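# Move empty wash bottle from shelved bench to cart tray

## Task

Pick up the empty wash bottle that sits on the bench with shelves and set it in the cart's top tray so that it rests within the tray's walls; it may lie on its side. No wash bottle may ever touch the floor, or the task fails. At the end the gripper must have released it and the robot must have backed away, with the bottle staying in the tray by itself, not held there by the robot. The robot must not tip over or finish tilted, or the task fails.

## Robot and tools

ROBOT. A wheeled base with a vertical column, a tilting head carrying two cameras, and two six-joint arms (left, right), each ending in a two-finger gripper. The base drives forward/back and turns in place; it cannot move sideways. Folded, as at the start, it is 0.73 m long, 0.62 m wide, 1.88 m tall, its front 0.40 m ahead of the column.

FRAMES. Base frame: origin on the floor under the column, between the drive wheels; x forward, y left, z up. left_hand and right_hand are reported in this frame as the point where the fingers meet (tips 8 mm further). The hand's z axis runs along the fingers (quat_wxyz maps (0,0,1) onto it), its y axis along the opening. The odometry frame is the base frame at scene start; base_odometry counts wheel rotation only, so slip shows up as travel. Heading is positive to the left, range -3.142 to 3.142.

execute_actions(actions, cameras). actions is a list holding one action or none (none just returns state and images). An action may contain:
- base: exactly one of translate_m (relative offset in metres from the current place, + forward, -3 to 3) or rotate_rad (relative turn in radians, + left/counter-clockwise from above, -3.2 to 3.2). A move needing more than 8.667 s at its top speed is refused.
- joints: absolute targets by name, radians except grippers (metres). Ranges: head_tilt_rad -0.61 to 1.308 (0 level, + down); joint1 -2.879 to 2.879; joint2 0 to 3.141; joint3 0 to 3.019; joint4 -1.692 to 1.57; joint5 -1.57 to 1.57 (+ swings hand to robot's right); joint6 -2.094 to 2.094 (+ rolls clockwise seen from behind); gripper_m 0 to 0.093 (fingertip gap). Names are left_joint1_rad..left_joint6_rad, left_gripper_m, and the same with right_. Done tolerances: head 0.03; joints 1-6: 0.045, 0.14, 0.09, 0.055, 0.03, 0.035; gripper 0.003.
- speeds: caps for this action only, translate_m 0.05-0.8 m/s, rotate_rad 0.1-1 rad/s (defaults are the maxima). It does not slow arms.
cameras: list from cam_head_left, cam_head_right, cam_left_wrist, cam_right_wrist, nav_camera, all; omitted/null/all gives all, [] gives none. Unknown keys, names or out-of-range numbers refuse the whole call. Motions in one action start together. A joint or base not named may keep pushing toward its previous target. No action runs beyond 15 s.

ARM GEOMETRY (approximate). With joint1 at -1.57 (left) or 1.57 (right) and joints 5, 6 at 0, the arm moves in a forward-pointing vertical plane 0.23 m beside the column. Let a = j2 - 0.35, b = 1.05 + j2 - j3, c = b - j4 (c = 1.57 means fingers straight down). Hand point ahead = 0.12 + 0.39 sin a + 0.38 cos b + 0.25 cos c; up = 1.46 + 0.39 cos a - 0.38 sin b - 0.25 sin c. Example: j2,j3,j4 = 0.93, 0.78, 0.14 gives about 0.60 ahead, 1.21 up. Reality sits up to ~5 cm lower and nearer the column (more under load); trust the reported hand position (1-3 cm error). Reach is about 1 m from the shoulder, lowest about 0.47 m up; the floor is out of reach. Light objects (under 0.3 kg) are fine with fingers down 0.65-1.6 m up within 0.6 m ahead. Fingers are 7 cm long; outer span is 1 cm over the opening at the tips, 5 cm at the base; the hand body is 10 x 7 cm.

GRIPPING. Command a gap smaller than the object; off_target is then expected. A reported gap staying at least 0.002 m above target means something is held. Small joint changes (under ~0.03 rad, 0.08 for j2/j3) may not move at all. For gentle contact, step about 0.05 rad per call from your last target.

RESULTS. base_status / joint_status: done (within tolerance; for the base, wheels turned the commanded amount even if slipping), off_target (resting away from target, maybe still pushing), contact_stop (base only, a wheel stalled), time_out, not_followed (a self-collision check withheld that arm's joint targets; a cause line may follow). on_its_own lists uncommanded behaviour; 'held at' is the held target, not the position. motor_effort lists left_wheel and right_wheel in percent (+ pushes forward), bracket = peak; out-of-rest values suggest pushing or load. Joint torques are raw, offset and noisy. If turned_by_wheels and turned_by_imu differ by over ~4% and at least 0.05 rad, the base hit something or slipped. base_tilt is in degrees (forward/right positive, ~1 degree bias). wheel_motors_off = 1 while the wheels are cut off.

OTHER TOOLS. wait(seconds 0-10) returns state and images after idling. zoom_image(camera, region [x0,y0,x1,y1] pixels, origin top-left, at most 504x504) enlarges part of the latest full image. finished_scene(scene) ends the current scene by its number; it is final.

CAMERAS. Head cameras sit 1.47-1.58 m up, looking down by about head_tilt_rad; straight ahead may be off-centre by up to 0.3 rad. Wrist cameras look along the fingers, angled 0.62 rad toward the hand's +x; closed fingertips are at image centre, image right is the hand's -y, up mostly -x. With fingers down and pointing ahead, items above centre lie further out or lower. nav_camera is at the base front, 0.23 m up, facing forward.

AVOID. Never drop the bottle toward the floor; keep it over the bench or tray while carrying. After a contact_stop, back off 0.05 m before retrying or turning; the same applies if a table edge meets the column or the robot leans back. Sustained wheel pushing (~3 s) cuts the wheel motors for 2 s. A blocked arm keeps pushing and can overheat (warning at 85 °C, arm goes limp at 100 °C); relieve it by commanding its current joint readings. To clear not_followed, move each joint of the offending action back at least 0.05 rad, or move the other arm away. Do not let the arms collide or press on each other, especially near the centre line. Thinking time lets the scene run on; loose objects may get nudged.

Each tool is called after ">>>" by a JSON object that holds its "api" and its "payload".

## Session

>>> {"api": "execute_actions", "payload": {"actions": []}}

Scene clock: 0.00 s.
Joint torques (N m, as the arm reports them, + toward a larger angle): no reading
base_odometry: x=+0.000 y=+0.000 heading=+0.000 (m, m, rad; odometry frame)
turned_by_wheels: +0.000 (rad since the last result)
turned_by_imu: +0.000 (rad since the last result)
base_tilt: forward=+0.0 right=+0.2 (deg)
base_status: not commanded
joint_positions: head_tilt_rad=+0.879 left_joint1_rad=-1.565 left_joint2_rad=+0.906 left_joint3_rad=+0.440 left_joint4_rad=-0.969 left_joint5_rad=-0.026 left_joint6_rad=-0.076 left_gripper_m=+0.095 right_joint1_rad=+1.579 right_joint2_rad=+0.921 right_joint3_rad=+0.370 right_joint4_rad=-0.985 right_joint5_rad=+0.006 right_joint6_rad=-0.022 right_gripper_m=+0.095
joint_status: not commanded
wheel_motors_off: 0
motor_effort: left_wheel=+2 right_wheel=+3 (%)
left_hand: x=+0.1562 y=+0.2303 z=+1.2504 quat_wxyz=(+0.439, +0.031, -0.897, -0.030) (m; base frame)
right_hand: x=+0.1143 y=-0.2249 z=+1.2673 quat_wxyz=(+0.485, +0.015, -0.875, -0.005) (m; base frame)
pictures: cam_head_left, cam_head_right, cam_left_wrist, cam_right_wrist, nav_camera
Images, in order (width x height): cam_head_left 672x504, cam_head_right 672x504, cam_left_wrist 504x504, cam_right_wrist 504x504, nav_camera 672x504.

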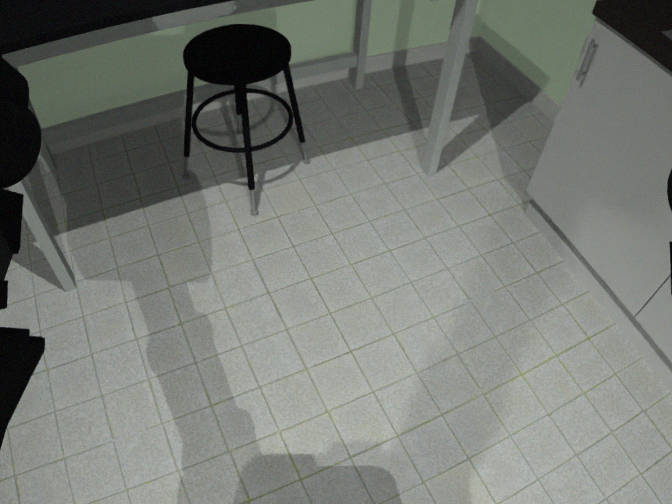

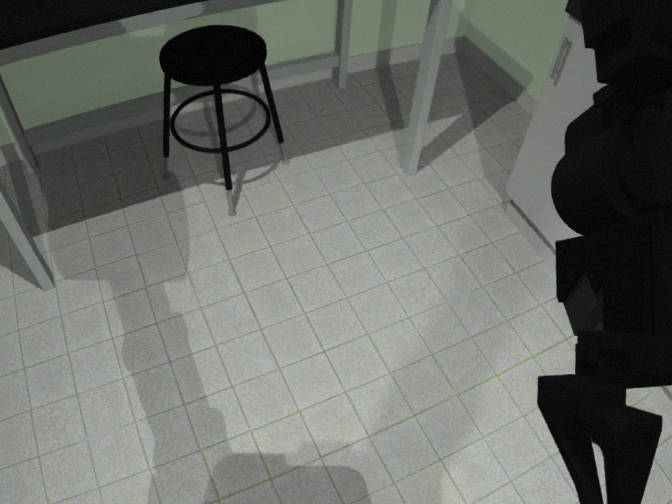

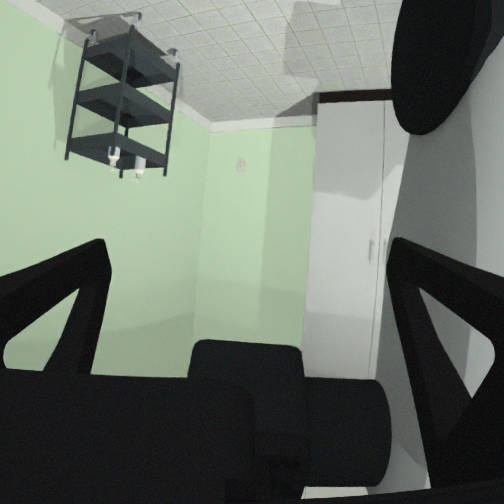

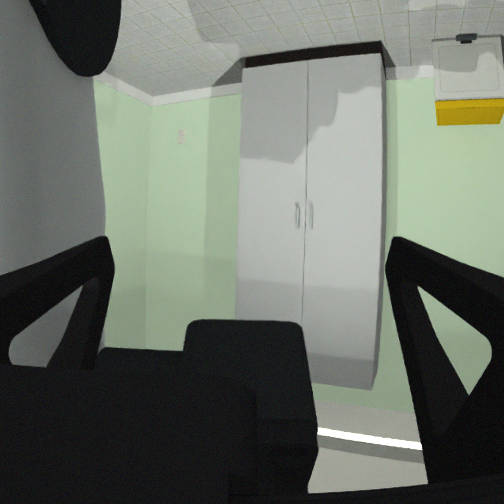

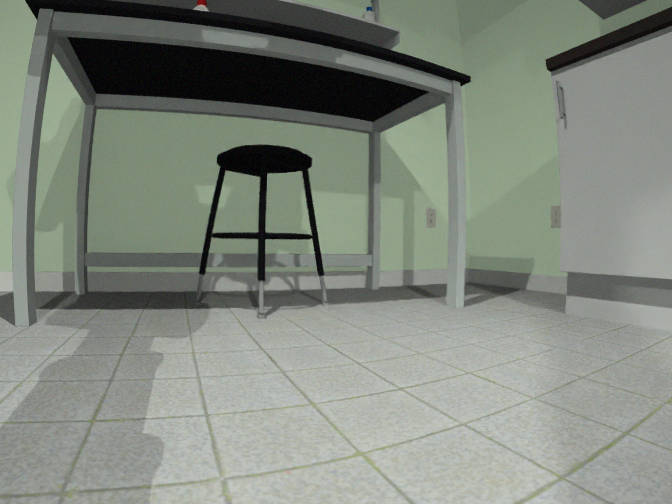

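>>> {"api": "execute_actions", "payload": {"actions": [{"joints":{"head_tilt_rad":0.35}}], "cameras": ["cam_head_left","cam_head_right"]}}

Scene clock: 8.93 s.
Joint torques (N m, as the arm reports them, + toward a larger angle): left_arm=[-0.3  -7.15 -0.63 -1.5  -0.01 -0.04] | right_arm=[-0.57 -5.38 -1.62 -1.6   0.08  0.11]
base_odometry: x=+0.000 y=+0.000 heading=+0.000 (m, m, rad; odometry frame)
turned_by_wheels: +0.000 (rad since the last result)
turned_by_imu: +0.001 (rad since the last result)
base_tilt: forward=+0.0 right=+0.3 (deg)
base_status: not commanded
joint_positions: head_tilt_rad=+0.369 left_joint1_rad=-1.565 left_joint2_rad=+0.906 left_joint3_rad=+0.440 left_joint4_rad=-0.969 left_joint5_rad=-0.026 left_joint6_rad=-0.076 left_gripper_m=+0.095 right_joint1_rad=+1.579 right_joint2_rad=+0.921 right_joint3_rad=+0.370 right_joint4_rad=-0.985 right_joint5_rad=+0.006 right_joint6_rad=-0.022 right_gripper_m=+0.095
joint_status: all done
wheel_motors_off: 0
motor_effort: left_wheel=+2(2) right_wheel=+3(3) (%)
left_hand: x=+0.1562 y=+0.2303 z=+1.2504 quat_wxyz=(+0.439, +0.031, -0.897, -0.030) (m; base frame)
right_hand: x=+0.1143 y=-0.2249 z=+1.2673 quat_wxyz=(+0.485, +0.015, -0.875, -0.005) (m; base frame)
pictures: cam_head_left, cam_head_right
Images, in order (width x height): cam_head_left 672x504, cam_head_right 672x504.

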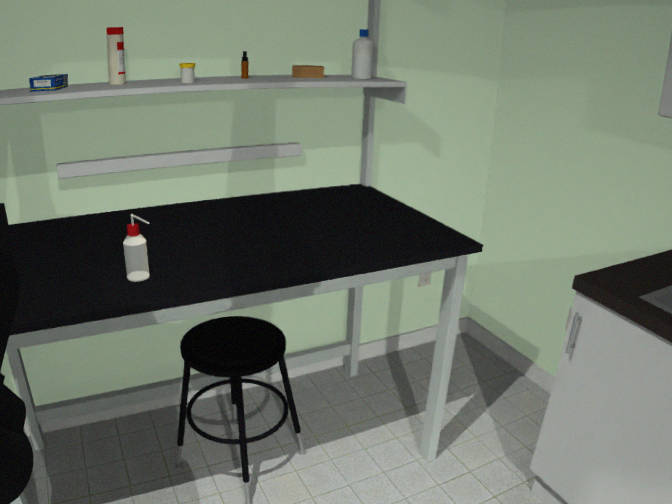

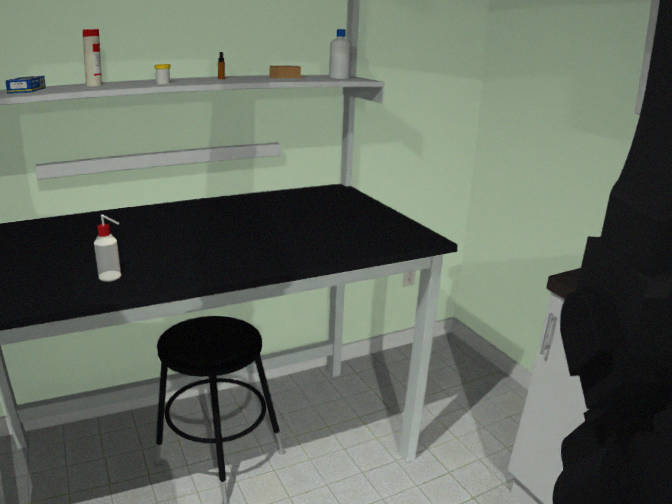

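>>> {"api": "execute_actions", "payload": {"actions": [{"base":{"rotate_rad":0.45}}], "cameras": ["cam_head_left","cam_head_right","nav_camera"]}}

Scene clock: 17.13 s.
Joint torques (N m, as the arm reports them, + toward a larger angle): left_arm=[-0.62 -7.77 -0.74 -1.28 -0.02 -0.09] | right_arm=[-0.26 -5.42 -1.61 -1.58  0.07  0.11]
base_odometry: x=+0.000 y=+0.000 heading=+0.449 (m, m, rad; odometry frame)
turned_by_wheels: +0.449 (rad since the last result)
turned_by_imu: +0.444 (rad since the last result)
base_tilt: forward=-0.1 right=+0.1 (deg)
base_status: done
joint_positions: head_tilt_rad=+0.369 left_joint1_rad=-1.565 left_joint2_rad=+0.906 left_joint3_rad=+0.440 left_joint4_rad=-0.969 left_joint5_rad=-0.026 left_joint6_rad=-0.076 left_gripper_m=+0.095 right_joint1_rad=+1.579 right_joint2_rad=+0.921 right_joint3_rad=+0.370 right_joint4_rad=-0.985 right_joint5_rad=+0.006 right_joint6_rad=-0.022 right_gripper_m=+0.095
joint_status: not commanded
wheel_motors_off: 0
motor_effort: left_wheel=-2(29) right_wheel=+0(31) (%)
left_hand: x=+0.1562 y=+0.2303 z=+1.2504 quat_wxyz=(+0.439, +0.031, -0.897, -0.030) (m; base frame)
right_hand: x=+0.1143 y=-0.2249 z=+1.2673 quat_wxyz=(+0.485, +0.015, -0.875, -0.005) (m; base frame)
pictures: cam_head_left, cam_head_right, nav_camera
Images, in order (width x height): cam_head_left 672x504, cam_head_right 672x504, nav_camera 672x504.

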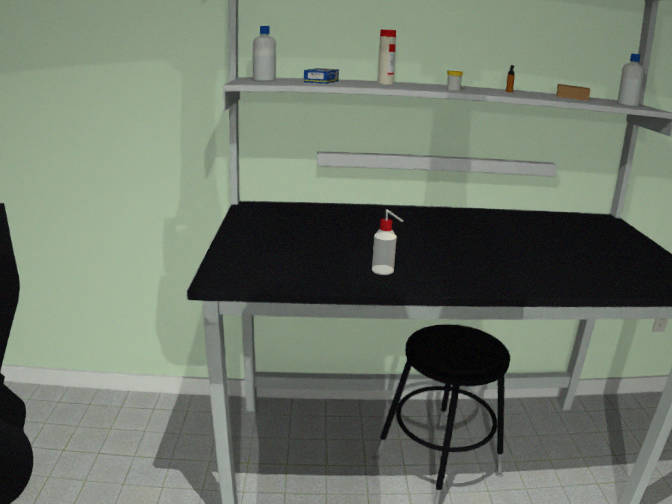

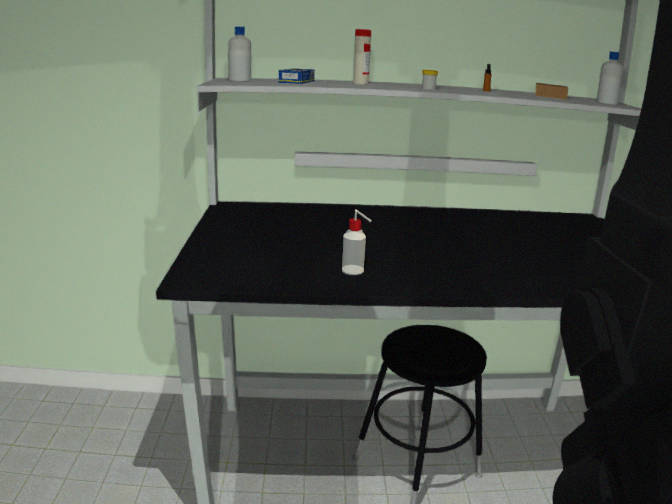

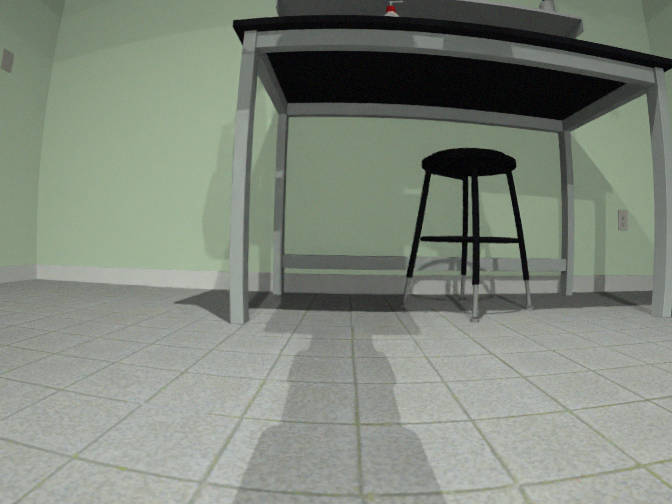

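>>> {"api": "execute_actions", "payload": {"actions": [{"base":{"translate_m":0.6},"joints":{"head_tilt_rad":0.6}}], "cameras": ["cam_head_left","cam_head_right","nav_camera"]}}

Scene clock: 37.93 s.
Joint torques (N m, as the arm reports them, + toward a larger angle): left_arm=[-0.77 -7.54 -0.82 -1.42 -0.02 -0.04] | right_arm=[-0.55 -5.64 -1.63 -1.63  0.08  0.08]
base_odometry: x=+0.541 y=+0.261 heading=+0.449 (m, m, rad; odometry frame)
turned_by_wheels: +0.000 (rad since the last result)
turned_by_imu: +0.001 (rad since the last result)
base_tilt: forward=+0.0 right=+0.2 (deg)
base_status: done
joint_positions: head_tilt_rad=+0.604 left_joint1_rad=-1.565 left_joint2_rad=+0.906 left_joint3_rad=+0.442 left_joint4_rad=-0.969 left_joint5_rad=-0.026 left_joint6_rad=-0.076 left_gripper_m=+0.095 right_joint1_rad=+1.579 right_joint2_rad=+0.921 right_joint3_rad=+0.372 right_joint4_rad=-0.985 right_joint5_rad=+0.006 right_joint6_rad=-0.022 right_gripper_m=+0.095
joint_status: all done
wheel_motors_off: 0
motor_effort: left_wheel=+0(50) right_wheel=+0(47) (%)
left_hand: x=+0.1572 y=+0.2303 z=+1.2501 quat_wxyz=(+0.438, +0.031, -0.898, -0.030) (m; base frame)
right_hand: x=+0.1150 y=-0.2249 z=+1.2669 quat_wxyz=(+0.484, +0.015, -0.875, -0.005) (m; base frame)
pictures: cam_head_left, cam_head_right, nav_camera
Images, in order (width x height): cam_head_left 672x504, cam_head_right 672x504, nav_camera 672x504.

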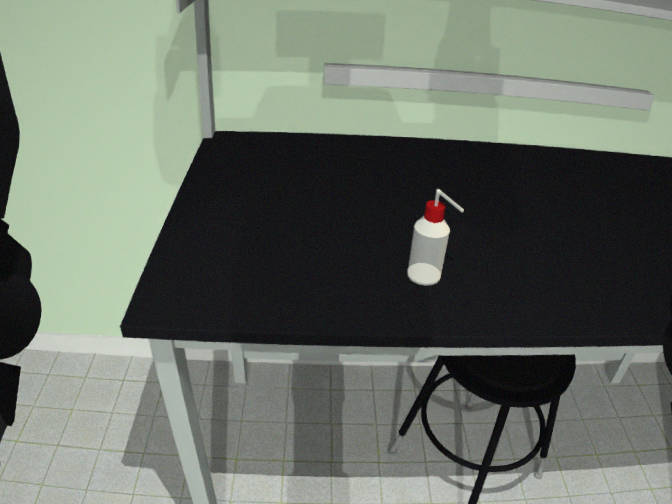

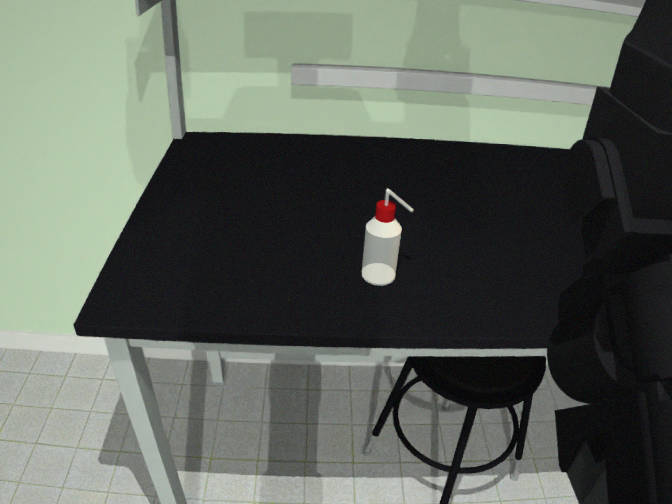

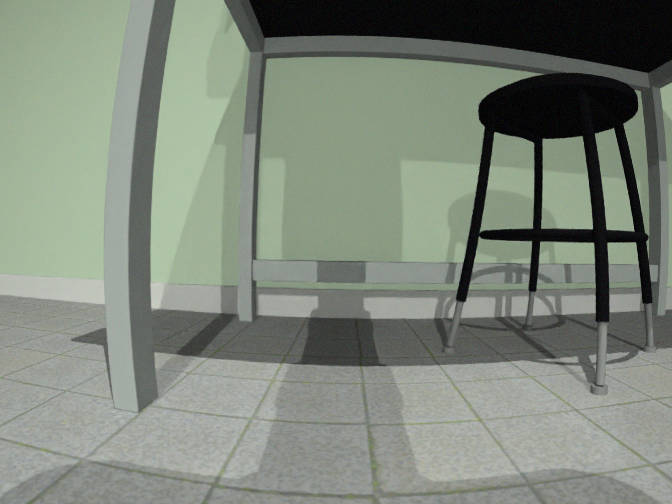

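>>> {"api": "execute_actions", "payload": {"actions": [{"joints":{"right_joint1_rad":1.57,"right_joint2_rad":1.74,"right_joint3_rad":0.89,"right_joint4_rad":1.40,"right_joint5_rad":0,"right_joint6_rad":0,"right_gripper_m":0.093}}], "cameras": ["cam_head_left","cam_right_wrist"]}}

Scene clock: 64.47 s.
Joint torques (N m, as the arm reports them, + toward a larger angle): left_arm=[-0.65 -7.29 -1.02 -1.31 -0.06 -0.07] | right_arm=[ -1.31 -13.86  -1.31   2.75  -0.05   0.16]
base_odometry: x=+0.541 y=+0.261 heading=+0.449 (m, m, rad; odometry frame)
turned_by_wheels: +0.000 (rad since the last result)
turned_by_imu: +0.001 (rad since the last result)
base_tilt: forward=-0.1 right=+0.2 (deg)
base_status: not commanded
joint_positions: head_tilt_rad=+0.604 left_joint1_rad=-1.565 left_joint2_rad=+0.906 left_joint3_rad=+0.442 left_joint4_rad=-0.969 left_joint5_rad=-0.026 left_joint6_rad=-0.076 left_gripper_m=+0.095 right_joint1_rad=+1.579 right_joint2_rad=+1.749 right_joint3_rad=+0.891 right_joint4_rad=+1.376 right_joint5_rad=+0.004 right_joint6_rad=-0.009 right_gripper_m=+0.093
joint_status: all done
wheel_motors_off: 0
motor_effort: left_wheel=+0(1) right_wheel=+0(1) (%)
left_hand: x=+0.1572 y=+0.2303 z=+1.2501 quat_wxyz=(+0.438, +0.031, -0.898, -0.030) (m; base frame)
right_hand: x=+0.5903 y=-0.2207 z=+1.0355 quat_wxyz=(-0.498, +0.003, -0.867, +0.000) (m; base frame)
pictures: cam_head_left, cam_right_wrist
Images, in order (width x height): cam_head_left 672x504, cam_right_wrist 504x504.

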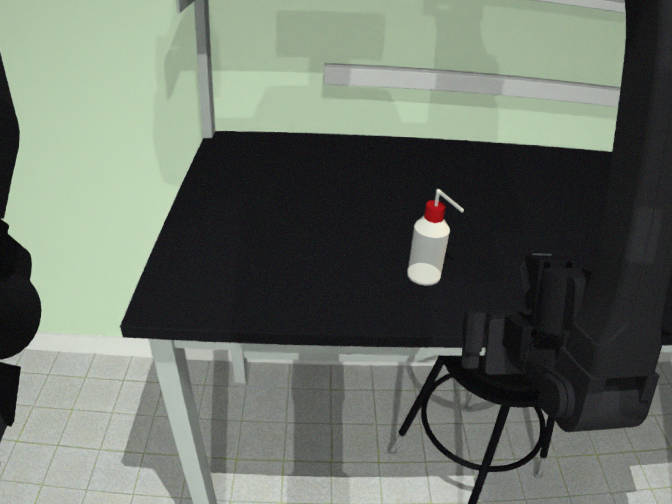

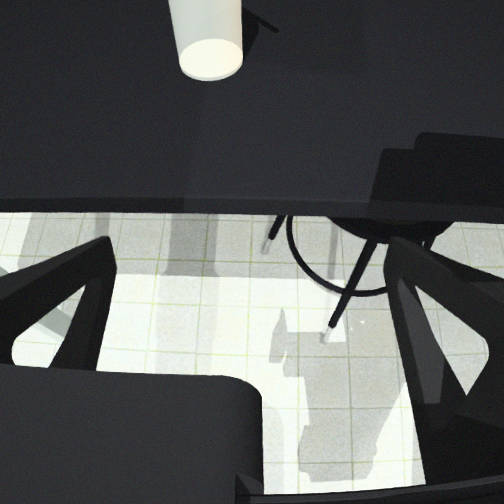

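>>> {"api": "execute_actions", "payload": {"actions": [{"base":{"rotate_rad":0.05}}], "cameras": []}}

>>> {"api": "execute_actions", "payload": {"actions": [{"base":{"translate_m":0.2}}], "cameras": ["cam_head_left","cam_right_wrist","nav_camera"]}}

Scene clock: 75.37 s.
Joint torques (N m, as the arm reports them, + toward a larger angle): left_arm=[-0.32 -7.84 -0.91 -1.39 -0.06 -0.07] | right_arm=[ -0.81 -13.7   -1.25   2.75  -0.05   0.18]
base_odometry: x=+0.541 y=+0.261 heading=+0.498 (m, m, rad; odometry frame)
turned_by_wheels: +0.049 (rad since the last result)
turned_by_imu: +0.048 (rad since the last result)
base_tilt: forward=+0.0 right=+0.2 (deg)
base_status: done
joint_positions: head_tilt_rad=+0.604 left_joint1_rad=-1.565 left_joint2_rad=+0.906 left_joint3_rad=+0.442 left_joint4_rad=-0.969 left_joint5_rad=-0.026 left_joint6_rad=-0.076 left_gripper_m=+0.095 right_joint1_rad=+1.577 right_joint2_rad=+1.749 right_joint3_rad=+0.891 right_joint4_rad=+1.376 right_joint5_rad=+0.003 right_joint6_rad=-0.009 right_gripper_m=+0.093
joint_status: not commanded
wheel_motors_off: 0
motor_effort: left_wheel=-1(40) right_wheel=+0(38) (%)
left_hand: x=+0.1568 y=+0.2303 z=+1.2502 quat_wxyz=(+0.439, +0.031, -0.898, -0.030) (m; base frame)
right_hand: x=+0.5903 y=-0.2223 z=+1.0355 quat_wxyz=(-0.498, +0.003, -0.867, +0.001) (m; base frame)
pictures: none
No camera images: the call's "cameras" was empty. Leave "cameras" out to get every camera's image.

Scene clock: 77.07 s.
Joint torques (N m, as the arm reports them, + toward a larger angle): left_arm=[-0.53 -7.17 -0.6  -1.44 -0.02 -0.06] | right_arm=[ -1.04 -13.94  -1.38   2.8   -0.04   0.2 ]
base_odometry: x=+0.716 y=+0.356 heading=+0.499 (m, m, rad; odometry frame)
turned_by_wheels: +0.001 (rad since the last result)
turned_by_imu: +0.001 (rad since the last result)
base_tilt: forward=-0.1 right=+0.1 (deg)
base_status: done
joint_positions: head_tilt_rad=+0.604 left_joint1_rad=-1.565 left_joint2_rad=+0.906 left_joint3_rad=+0.442 left_joint4_rad=-0.969 left_joint5_rad=-0.026 left_joint6_rad=-0.076 left_gripper_m=+0.095 right_joint1_rad=+1.577 right_joint2_rad=+1.747 right_joint3_rad=+0.893 right_joint4_rad=+1.376 right_joint5_rad=+0.003 right_joint6_rad=-0.009 right_gripper_m=+0.093
joint_status: not commanded
wheel_motors_off: 0
motor_effort: left_wheel=+0(51) right_wheel=-1(41) (%)
left_hand: x=+0.1572 y=+0.2303 z=+1.2501 quat_wxyz=(+0.438, +0.031, -0.898, -0.030) (m; base frame)
right_hand: x=+0.5917 y=-0.2223 z=+1.0363 quat_wxyz=(-0.499, +0.003, -0.867, +0.001) (m; base frame)
pictures: cam_head_left, cam_right_wrist, nav_camera
Images, in order (width x height): cam_head_left 672x504, cam_right_wrist 504x504, nav_camera 672x504.

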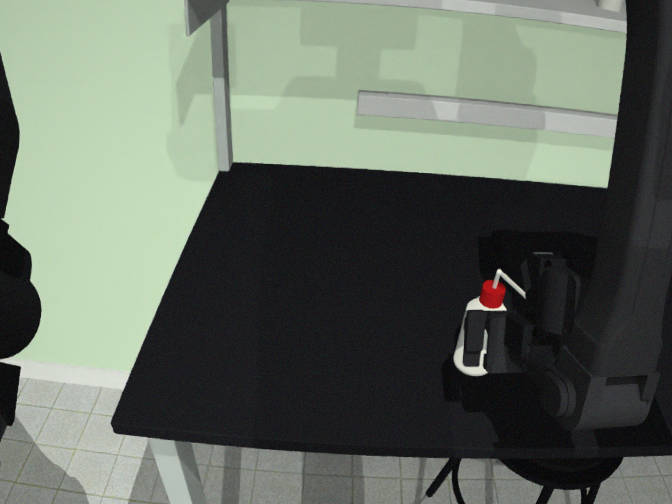

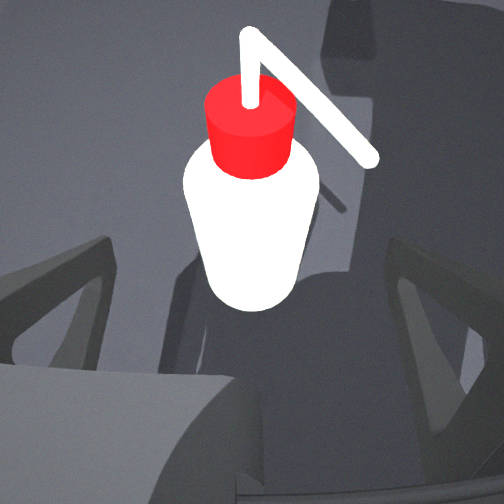

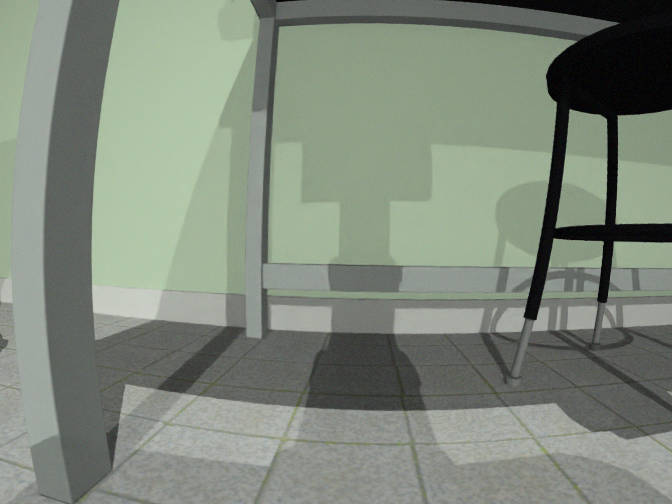

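>>> {"api": "execute_actions", "payload": {"actions": [{"joints":{"right_joint2_rad":1.965,"right_joint3_rad":1.098,"right_joint4_rad":1.417}}], "cameras": ["cam_right_wrist"]}}

>>> {"api": "execute_actions", "payload": {"actions": [{"base":{"translate_m":0.065},"speeds":{"translate_m":0.1}}], "cameras": ["cam_head_left","cam_right_wrist"]}}

Scene clock: 98.10 s.
Joint torques (N m, as the arm reports them, + toward a larger angle): left_arm=[-0.18 -7.42 -0.92 -1.39 -0.03 -0.06] | right_arm=[ -0.66 -14.42  -1.25   2.62  -0.05   0.21]
base_odometry: x=+0.716 y=+0.356 heading=+0.499 (m, m, rad; odometry frame)
turned_by_wheels: +0.000 (rad since the last result)
turned_by_imu: +0.001 (rad since the last result)
base_tilt: forward=+0.0 right=+0.2 (deg)
base_status: not commanded
joint_positions: head_tilt_rad=+0.604 left_joint1_rad=-1.565 left_joint2_rad=+0.906 left_joint3_rad=+0.442 left_joint4_rad=-0.969 left_joint5_rad=-0.026 left_joint6_rad=-0.076 left_gripper_m=+0.095 right_joint1_rad=+1.577 right_joint2_rad=+1.979 right_joint3_rad=+1.096 right_joint4_rad=+1.395 right_joint5_rad=+0.003 right_joint6_rad=-0.009 right_gripper_m=+0.093
joint_status: all done
wheel_motors_off: 0
motor_effort: left_wheel=+1(1) right_wheel=-2(2) (%)
left_hand: x=+0.1572 y=+0.2303 z=+1.2501 quat_wxyz=(+0.438, +0.031, -0.898, -0.030) (m; base frame)
right_hand: x=+0.5849 y=-0.2219 z=+0.9492 quat_wxyz=(-0.495, +0.003, -0.869, +0.001) (m; base frame)
pictures: cam_right_wrist
Images, in order (width x height): cam_right_wrist 504x504.

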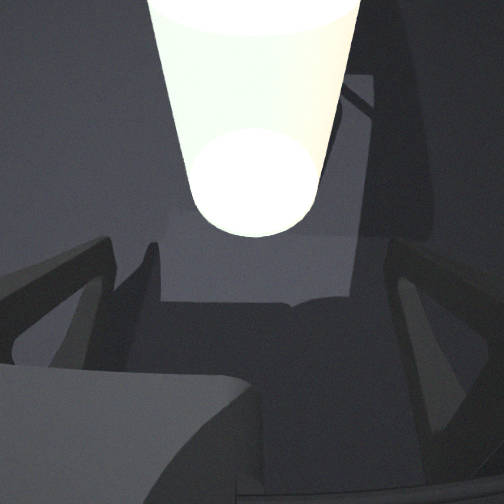

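Scene clock: 99.50 s.
Joint torques (N m, as the arm reports them, + toward a larger angle): left_arm=[-0.51 -6.8  -0.76 -1.39 -0.03 -0.06] | right_arm=[ -0.74 -13.67  -1.33   2.66  -0.04   0.21]
base_odometry: x=+0.773 y=+0.387 heading=+0.499 (m, m, rad; odometry frame)
turned_by_wheels: +0.001 (rad since the last result)
turned_by_imu: +0.001 (rad since the last result)
base_tilt: forward=-0.1 right=+0.2 (deg)
base_status: done
joint_positions: head_tilt_rad=+0.604 left_joint1_rad=-1.565 left_joint2_rad=+0.906 left_joint3_rad=+0.441 left_joint4_rad=-0.969 left_joint5_rad=-0.026 left_joint6_rad=-0.076 left_gripper_m=+0.095 right_joint1_rad=+1.577 right_joint2_rad=+1.974 right_joint3_rad=+1.098 right_joint4_rad=+1.395 right_joint5_rad=+0.003 right_joint6_rad=-0.009 right_gripper_m=+0.093
joint_status: not commanded
wheel_motors_off: 0
motor_effort: left_wheel=+0(35) right_wheel=-1(34) (%)
left_hand: x=+0.1564 y=+0.2303 z=+1.2503 quat_wxyz=(+0.439, +0.031, -0.897, -0.030) (m; base frame)
right_hand: x=+0.5885 y=-0.2219 z=+0.9517 quat_wxyz=(-0.498, +0.003, -0.867, +0.001) (m; base frame)
pictures: cam_head_left, cam_right_wrist
Images, in order (width x height): cam_head_left 672x504, cam_right_wrist 504x504.

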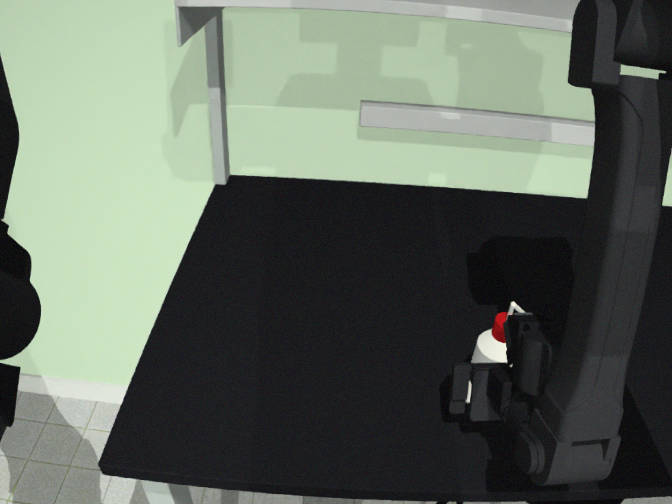

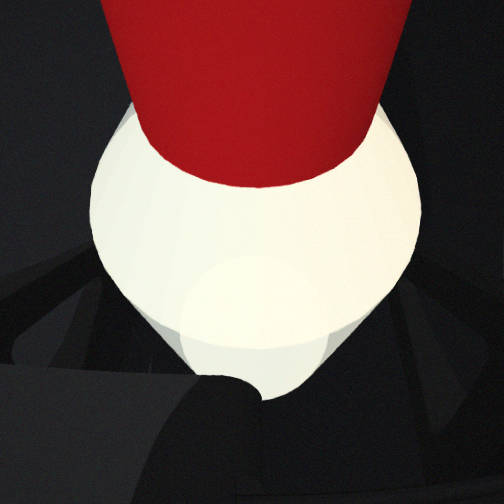

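>>> {"api": "execute_actions", "payload": {"actions": [{"joints":{"right_gripper_m":0.03}}], "cameras": ["cam_head_left","cam_right_wrist"]}}

Scene clock: 107.03 s.
Joint torques (N m, as the arm reports them, + toward a larger angle): left_arm=[-0.68 -7.7  -0.78 -1.41 -0.01 -0.06] | right_arm=[ -1.05 -13.84  -1.26   2.59  -0.02   0.19]
base_odometry: x=+0.773 y=+0.387 heading=+0.499 (m, m, rad; odometry frame)
turned_by_wheels: +0.000 (rad since the last result)
turned_by_imu: +0.001 (rad since the last result)
base_tilt: forward=+0.0 right=+0.2 (deg)
base_status: not commanded
joint_positions: head_tilt_rad=+0.604 left_joint1_rad=-1.565 left_joint2_rad=+0.906 left_joint3_rad=+0.441 left_joint4_rad=-0.969 left_joint5_rad=-0.026 left_joint6_rad=-0.076 left_gripper_m=+0.095 right_joint1_rad=+1.577 right_joint2_rad=+1.974 right_joint3_rad=+1.098 right_joint4_rad=+1.395 right_joint5_rad=+0.003 right_joint6_rad=-0.009 right_gripper_m=+0.055
joint_status: right_gripper_m off_target (ended at +0.055, target +0.030)
wheel_motors_off: 0
motor_effort: left_wheel=+0(1) right_wheel=-1(1) (%)
left_hand: x=+0.1564 y=+0.2303 z=+1.2503 quat_wxyz=(+0.439, +0.031, -0.897, -0.030) (m; base frame)
right_hand: x=+0.5885 y=-0.2218 z=+0.9517 quat_wxyz=(-0.498, +0.003, -0.867, +0.000) (m; base frame)
pictures: cam_head_left, cam_right_wrist
Images, in order (width x height): cam_head_left 672x504, cam_right_wrist 504x504.

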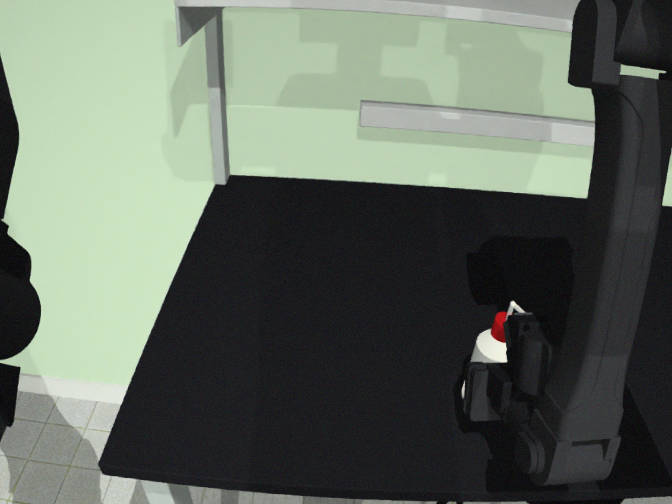

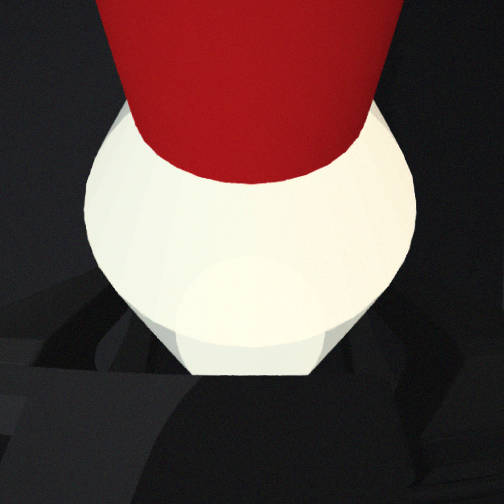

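>>> {"api": "execute_actions", "payload": {"actions": [{"joints":{"right_joint2_rad":1.6,"right_joint3_rad":0.76,"right_joint4_rad":1.39}}], "cameras": []}}

>>> {"api": "execute_actions", "payload": {"actions": [{"base":{"translate_m":-0.5}}], "cameras": []}}

>>> {"api": "execute_actions", "payload": {"actions": [{"base":{"rotate_rad":2.0},"joints":{"head_tilt_rad":0.4}}], "cameras": ["cam_head_left","cam_head_right","nav_camera"]}}

Scene clock: 117.00 s.
Joint torques (N m, as the arm reports them, + toward a larger angle): left_arm=[-1.08 -7.46 -0.59 -1.36 -0.01 -0.05] | right_arm=[ -0.72 -12.11  -1.48   1.5   -0.04   0.19]
base_odometry: x=+0.773 y=+0.387 heading=+0.499 (m, m, rad; odometry frame)
turned_by_wheels: +0.000 (rad since the last result)
turned_by_imu: +0.001 (rad since the last result)
base_tilt: forward=-0.1 right=+0.2 (deg)
base_status: not commanded
joint_positions: head_tilt_rad=+0.604 left_joint1_rad=-1.565 left_joint2_rad=+0.906 left_joint3_rad=+0.441 left_joint4_rad=-0.969 left_joint5_rad=-0.026 left_joint6_rad=-0.076 left_gripper_m=+0.095 right_joint1_rad=+1.577 right_joint2_rad=+1.587 right_joint3_rad=+0.767 right_joint4_rad=+1.395 right_joint5_rad=+0.003 right_joint6_rad=-0.009 right_gripper_m=+0.055
joint_status: all done
wheel_motors_off: 0
motor_effort: left_wheel=+1(1) right_wheel=-1(1) (%)
left_hand: x=+0.1564 y=+0.2303 z=+1.2503 quat_wxyz=(+0.439, +0.031, -0.897, -0.030) (m; base frame)
right_hand: x=+0.5954 y=-0.2225 z=+1.1035 quat_wxyz=(-0.522, +0.003, -0.853, +0.000) (m; base frame)
pictures: none
No camera images: the call's "cameras" was empty. Leave "cameras" out to get every camera's image.

Scene clock: 119.37 s.
Joint torques (N m, as the arm reports them, + toward a larger angle): left_arm=[-0.91 -7.1  -0.39 -1.46 -0.03 -0.07] | right_arm=[ -0.9  -11.77  -0.71   1.57  -0.05   0.2 ]
base_odometry: x=+0.334 y=+0.148 heading=+0.500 (m, m, rad; odometry frame)
turned_by_wheels: +0.001 (rad since the last result)
turned_by_imu: +0.001 (rad since the last result)
base_tilt: forward=-0.1 right=+0.2 (deg)
base_status: done
joint_positions: head_tilt_rad=+0.604 left_joint1_rad=-1.565 left_joint2_rad=+0.906 left_joint3_rad=+0.438 left_joint4_rad=-0.969 left_joint5_rad=-0.026 left_joint6_rad=-0.076 left_gripper_m=+0.095 right_joint1_rad=+1.577 right_joint2_rad=+1.590 right_joint3_rad=+0.759 right_joint4_rad=+1.395 right_joint5_rad=+0.003 right_joint6_rad=-0.009 right_gripper_m=+0.055
joint_status: not commanded
wheel_motors_off: 0
motor_effort: left_wheel=+0(50) right_wheel=+0(39) (%)
left_hand: x=+0.1549 y=+0.2303 z=+1.2508 quat_wxyz=(+0.440, +0.031, -0.897, -0.030) (m; base frame)
right_hand: x=+0.5905 y=-0.2225 z=+1.1012 quat_wxyz=(-0.517, +0.003, -0.856, +0.000) (m; base frame)
pictures: none
No camera images: the call's "cameras" was empty. Leave "cameras" out to get every camera's image.

Scene clock: 122.67 s.
Joint torques (N m, as the arm reports them, + toward a larger angle): left_arm=[-0.58 -7.54 -0.58 -1.35 -0.03 -0.04] | right_arm=[ -1.08 -11.69  -0.74   1.61  -0.01   0.2 ]
base_odometry: x=+0.334 y=+0.148 heading=+2.500 (m, m, rad; odometry frame)
turned_by_wheels: +2.000 (rad since the last result)
turned_by_imu: +1.979 (rad since the last result)
base_tilt: forward=-0.1 right=+0.2 (deg)
base_status: done
joint_positions: head_tilt_rad=+0.419 left_joint1_rad=-1.565 left_joint2_rad=+0.906 left_joint3_rad=+0.441 left_joint4_rad=-0.969 left_joint5_rad=-0.026 left_joint6_rad=-0.076 left_gripper_m=+0.095 right_joint1_rad=+1.576 right_joint2_rad=+1.590 right_joint3_rad=+0.759 right_joint4_rad=+1.395 right_joint5_rad=+0.003 right_joint6_rad=-0.009 right_gripper_m=+0.055
joint_status: all done
wheel_motors_off: 0
motor_effort: left_wheel=+0(36) right_wheel=+0(44) (%)
left_hand: x=+0.1564 y=+0.2303 z=+1.2503 quat_wxyz=(+0.439, +0.031, -0.897, -0.030) (m; base frame)
right_hand: x=+0.5905 y=-0.2228 z=+1.1012 quat_wxyz=(-0.517, +0.003, -0.856, +0.001) (m; base frame)
pictures: cam_head_left, cam_head_right, nav_camera
Images, in order (width x height): cam_head_left 672x504, cam_head_right 672x504, nav_camera 672x504.

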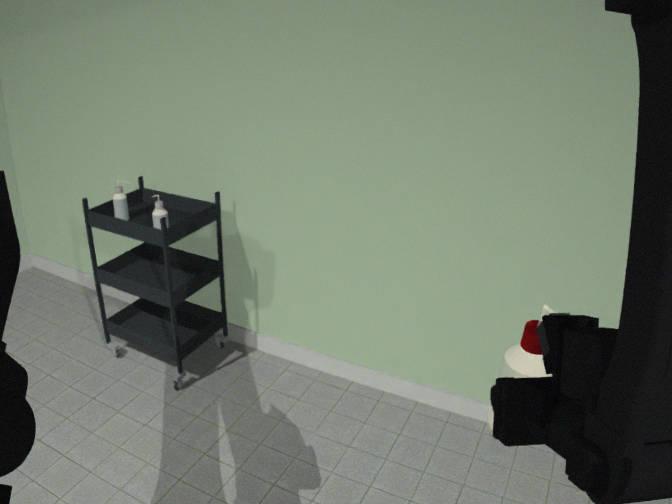

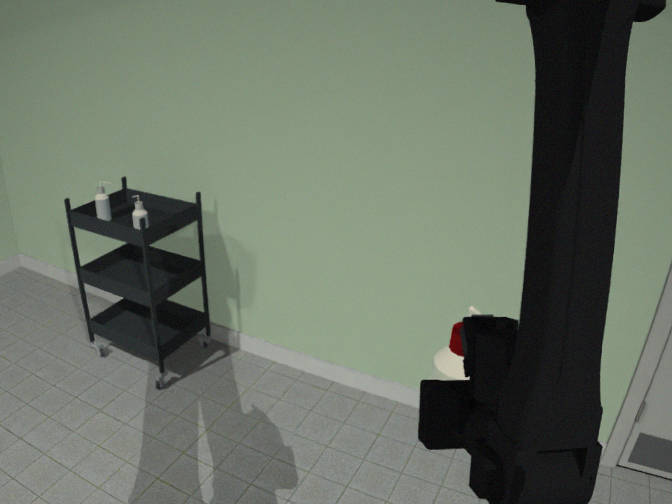

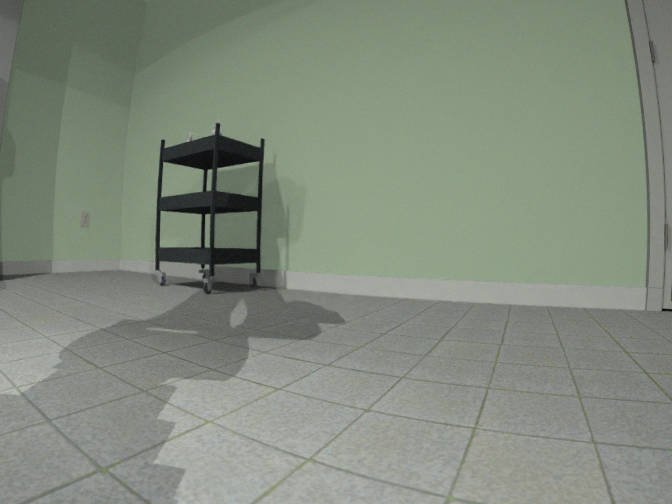

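>>> {"api": "execute_actions", "payload": {"actions": [{"base":{"rotate_rad":0.35}}], "cameras": []}}

>>> {"api": "execute_actions", "payload": {"actions": [{"base":{"translate_m":1.45},"joints":{"head_tilt_rad":0.7}}], "cameras": ["cam_head_left","cam_head_right","nav_camera"]}}

Scene clock: 135.03 s.
Joint torques (N m, as the arm reports them, + toward a larger angle): left_arm=[-0.6  -7.84 -0.79 -1.41 -0.02 -0.09] | right_arm=[ -0.83 -12.17  -0.77   1.55  -0.03   0.2 ]
base_odometry: x=+0.334 y=+0.148 heading=+2.849 (m, m, rad; odometry frame)
turned_by_wheels: +0.350 (rad since the last result)
turned_by_imu: +0.347 (rad since the last result)
base_tilt: forward=-0.1 right=+0.2 (deg)
base_status: done
joint_positions: head_tilt_rad=+0.419 left_joint1_rad=-1.565 left_joint2_rad=+0.906 left_joint3_rad=+0.441 left_joint4_rad=-0.969 left_joint5_rad=-0.026 left_joint6_rad=-0.076 left_gripper_m=+0.095 right_joint1_rad=+1.576 right_joint2_rad=+1.590 right_joint3_rad=+0.759 right_joint4_rad=+1.395 right_joint5_rad=+0.003 right_joint6_rad=-0.009 right_gripper_m=+0.055
joint_status: not commanded
wheel_motors_off: 0
motor_effort: left_wheel=+0(26) right_wheel=+0(30) (%)
left_hand: x=+0.1564 y=+0.2303 z=+1.2503 quat_wxyz=(+0.439, +0.031, -0.897, -0.030) (m; base frame)
right_hand: x=+0.5905 y=-0.2232 z=+1.1012 quat_wxyz=(-0.517, +0.003, -0.856, +0.001) (m; base frame)
pictures: none
No camera images: the call's "cameras" was empty. Leave "cameras" out to get every camera's image.

Scene clock: 138.70 s.
Joint torques (N m, as the arm reports them, + toward a larger angle): left_arm=[-0.54 -8.03 -0.94 -1.53 -0.03 -0.08] | right_arm=[ -0.86 -12.09  -0.91   1.61  -0.01   0.2 ]
base_odometry: x=-1.054 y=+0.565 heading=+2.850 (m, m, rad; odometry frame)
turned_by_wheels: +0.000 (rad since the last result)
turned_by_imu: +0.002 (rad since the last result)
base_tilt: forward=-0.1 right=+0.3 (deg)
base_status: done
joint_positions: head_tilt_rad=+0.703 left_joint1_rad=-1.565 left_joint2_rad=+0.906 left_joint3_rad=+0.441 left_joint4_rad=-0.969 left_joint5_rad=-0.026 left_joint6_rad=-0.076 left_gripper_m=+0.095 right_joint1_rad=+1.576 right_joint2_rad=+1.592 right_joint3_rad=+0.760 right_joint4_rad=+1.395 right_joint5_rad=+0.003 right_joint6_rad=-0.009 right_gripper_m=+0.055
joint_status: all done
wheel_motors_off: 0
motor_effort: left_wheel=+0(42) right_wheel=+0(53) (%)
left_hand: x=+0.1566 y=+0.2303 z=+1.2503 quat_wxyz=(+0.439, +0.031, -0.898, -0.030) (m; base frame)
right_hand: x=+0.5905 y=-0.2232 z=+1.1006 quat_wxyz=(-0.517, +0.003, -0.856, +0.001) (m; base frame)
pictures: cam_head_left, cam_head_right, nav_camera
Images, in order (width x height): cam_head_left 672x504, cam_head_right 672x504, nav_camera 672x504.

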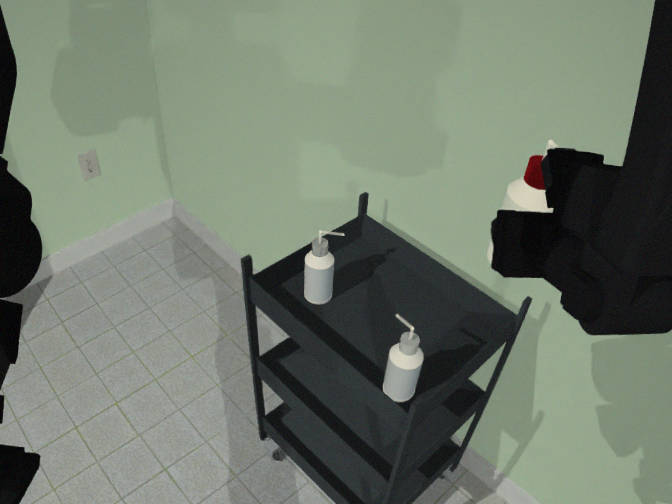

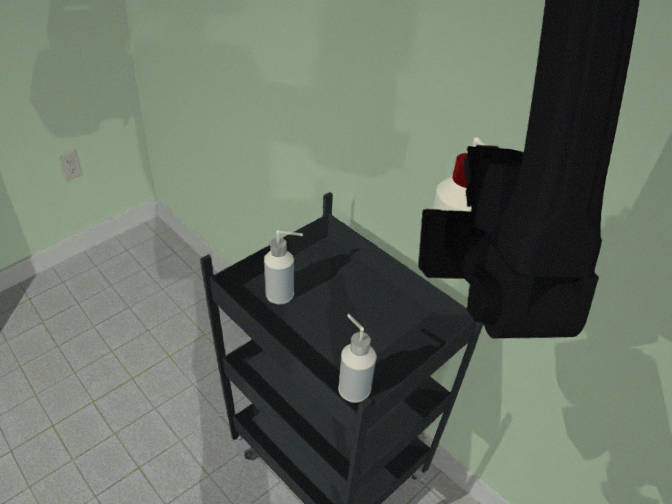

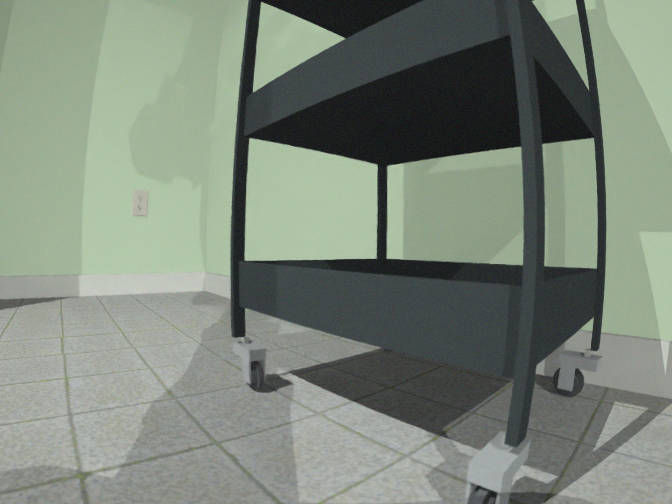

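>>> {"api": "execute_actions", "payload": {"actions": [{"base":{"translate_m":0.12},"speeds":{"translate_m":0.2},"joints":{"right_joint2_rad":1.705,"right_joint3_rad":1.477,"right_joint4_rad":0.778}}], "cameras": ["cam_head_left","cam_head_right"]}}

Scene clock: 166.70 s.
Joint torques (N m, as the arm reports them, + toward a larger angle): left_arm=[-0.44 -7.84 -0.18 -1.4  -0.04 -0.08] | right_arm=[ -1.07 -19.44   4.97   1.11  -0.01   0.21]
base_odometry: x=-1.169 y=+0.600 heading=+2.850 (m, m, rad; odometry frame)
turned_by_wheels: +0.000 (rad since the last result)
turned_by_imu: +0.001 (rad since the last result)
base_tilt: forward=+0.0 right=+0.2 (deg)
base_status: done
joint_positions: head_tilt_rad=+0.703 left_joint1_rad=-1.565 left_joint2_rad=+0.906 left_joint3_rad=+0.440 left_joint4_rad=-0.969 left_joint5_rad=-0.026 left_joint6_rad=-0.076 left_gripper_m=+0.095 right_joint1_rad=+1.576 right_joint2_rad=+1.697 right_joint3_rad=+1.477 right_joint4_rad=+0.795 right_joint5_rad=+0.003 right_joint6_rad=-0.009 right_gripper_m=+0.055
joint_status: all done
wheel_motors_off: 0
motor_effort: left_wheel=+0(35) right_wheel=-1(35) (%)
left_hand: x=+0.1562 y=+0.2303 z=+1.2504 quat_wxyz=(+0.439, +0.031, -0.897, -0.030) (m; base frame)
right_hand: x=+0.8326 y=-0.2225 z=+1.0636 quat_wxyz=(-0.522, +0.003, -0.853, +0.001) (m; base frame)
pictures: cam_head_left, cam_head_right
Images, in order (width x height): cam_head_left 672x504, cam_head_right 672x504.

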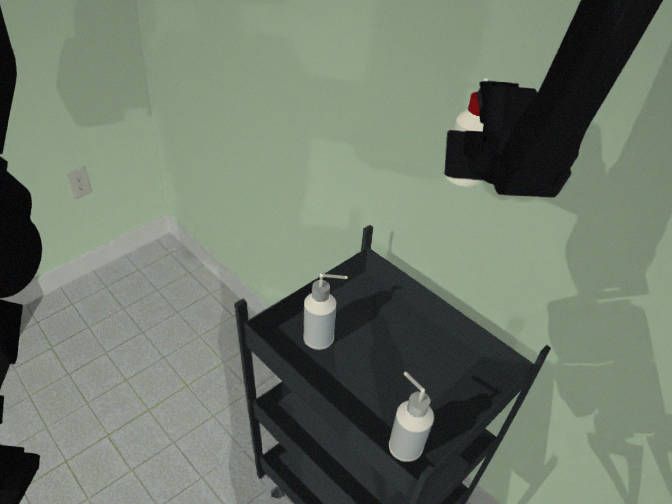

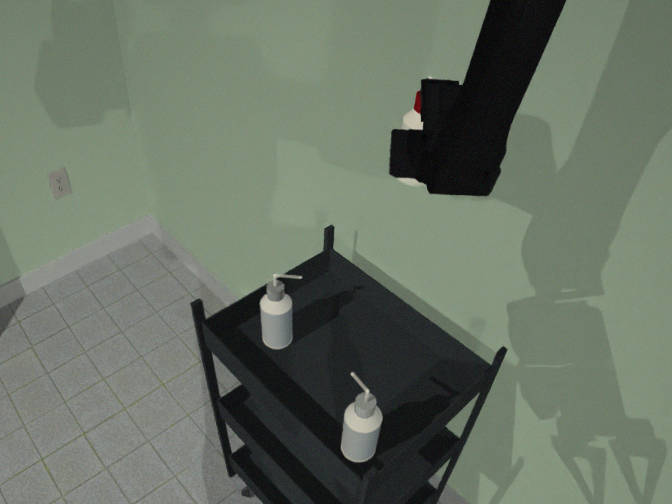

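>>> {"api": "execute_actions", "payload": {"actions": [{"joints":{"right_joint2_rad":2.0,"right_joint3_rad":1.565,"right_joint4_rad":0.986}}], "cameras": ["cam_head_left","cam_head_right"]}}

Scene clock: 199.37 s.
Joint torques (N m, as the arm reports them, + toward a larger angle): left_arm=[-0.34 -7.29 -0.5  -1.29 -0.02 -0.06] | right_arm=[ -0.85 -18.51   3.89   2.71   0.     0.22]
base_odometry: x=-1.169 y=+0.600 heading=+2.850 (m, m, rad; odometry frame)
turned_by_wheels: +0.000 (rad since the last result)
turned_by_imu: +0.001 (rad since the last result)
base_tilt: forward=+0.0 right=+0.2 (deg)
base_status: not commanded
joint_positions: head_tilt_rad=+0.703 left_joint1_rad=-1.565 left_joint2_rad=+0.906 left_joint3_rad=+0.440 left_joint4_rad=-0.969 left_joint5_rad=-0.026 left_joint6_rad=-0.076 left_gripper_m=+0.095 right_joint1_rad=+1.576 right_joint2_rad=+2.010 right_joint3_rad=+1.553 right_joint4_rad=+0.962 right_joint5_rad=+0.003 right_joint6_rad=-0.009 right_gripper_m=+0.055
joint_status: all done
wheel_motors_off: 0
motor_effort: left_wheel=+0(0) right_wheel=+0(0) (%)
left_hand: x=+0.1562 y=+0.2303 z=+1.2504 quat_wxyz=(+0.439, +0.031, -0.897, -0.030) (m; base frame)
right_hand: x=+0.7426 y=-0.2220 z=+0.9119 quat_wxyz=(-0.491, +0.003, -0.871, +0.001) (m; base frame)
pictures: cam_head_left, cam_head_right
Images, in order (width x height): cam_head_left 672x504, cam_head_right 672x504.

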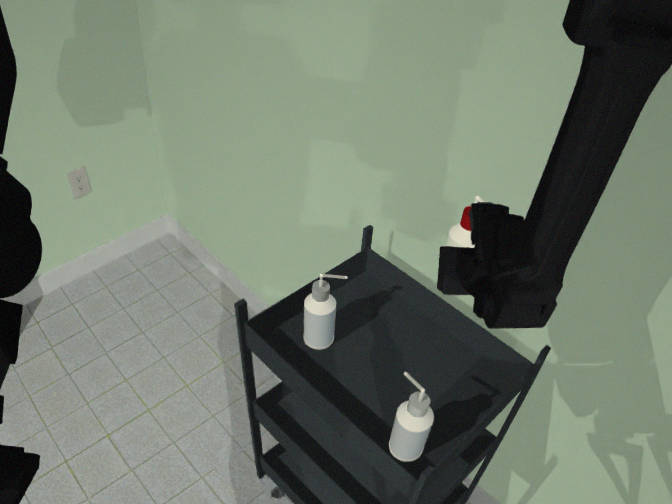

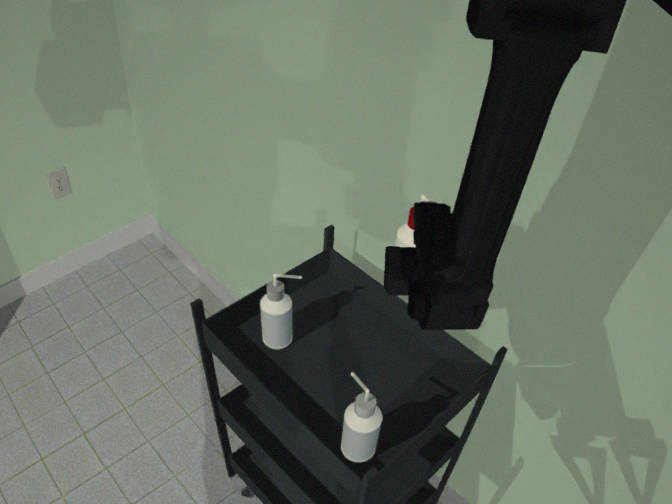

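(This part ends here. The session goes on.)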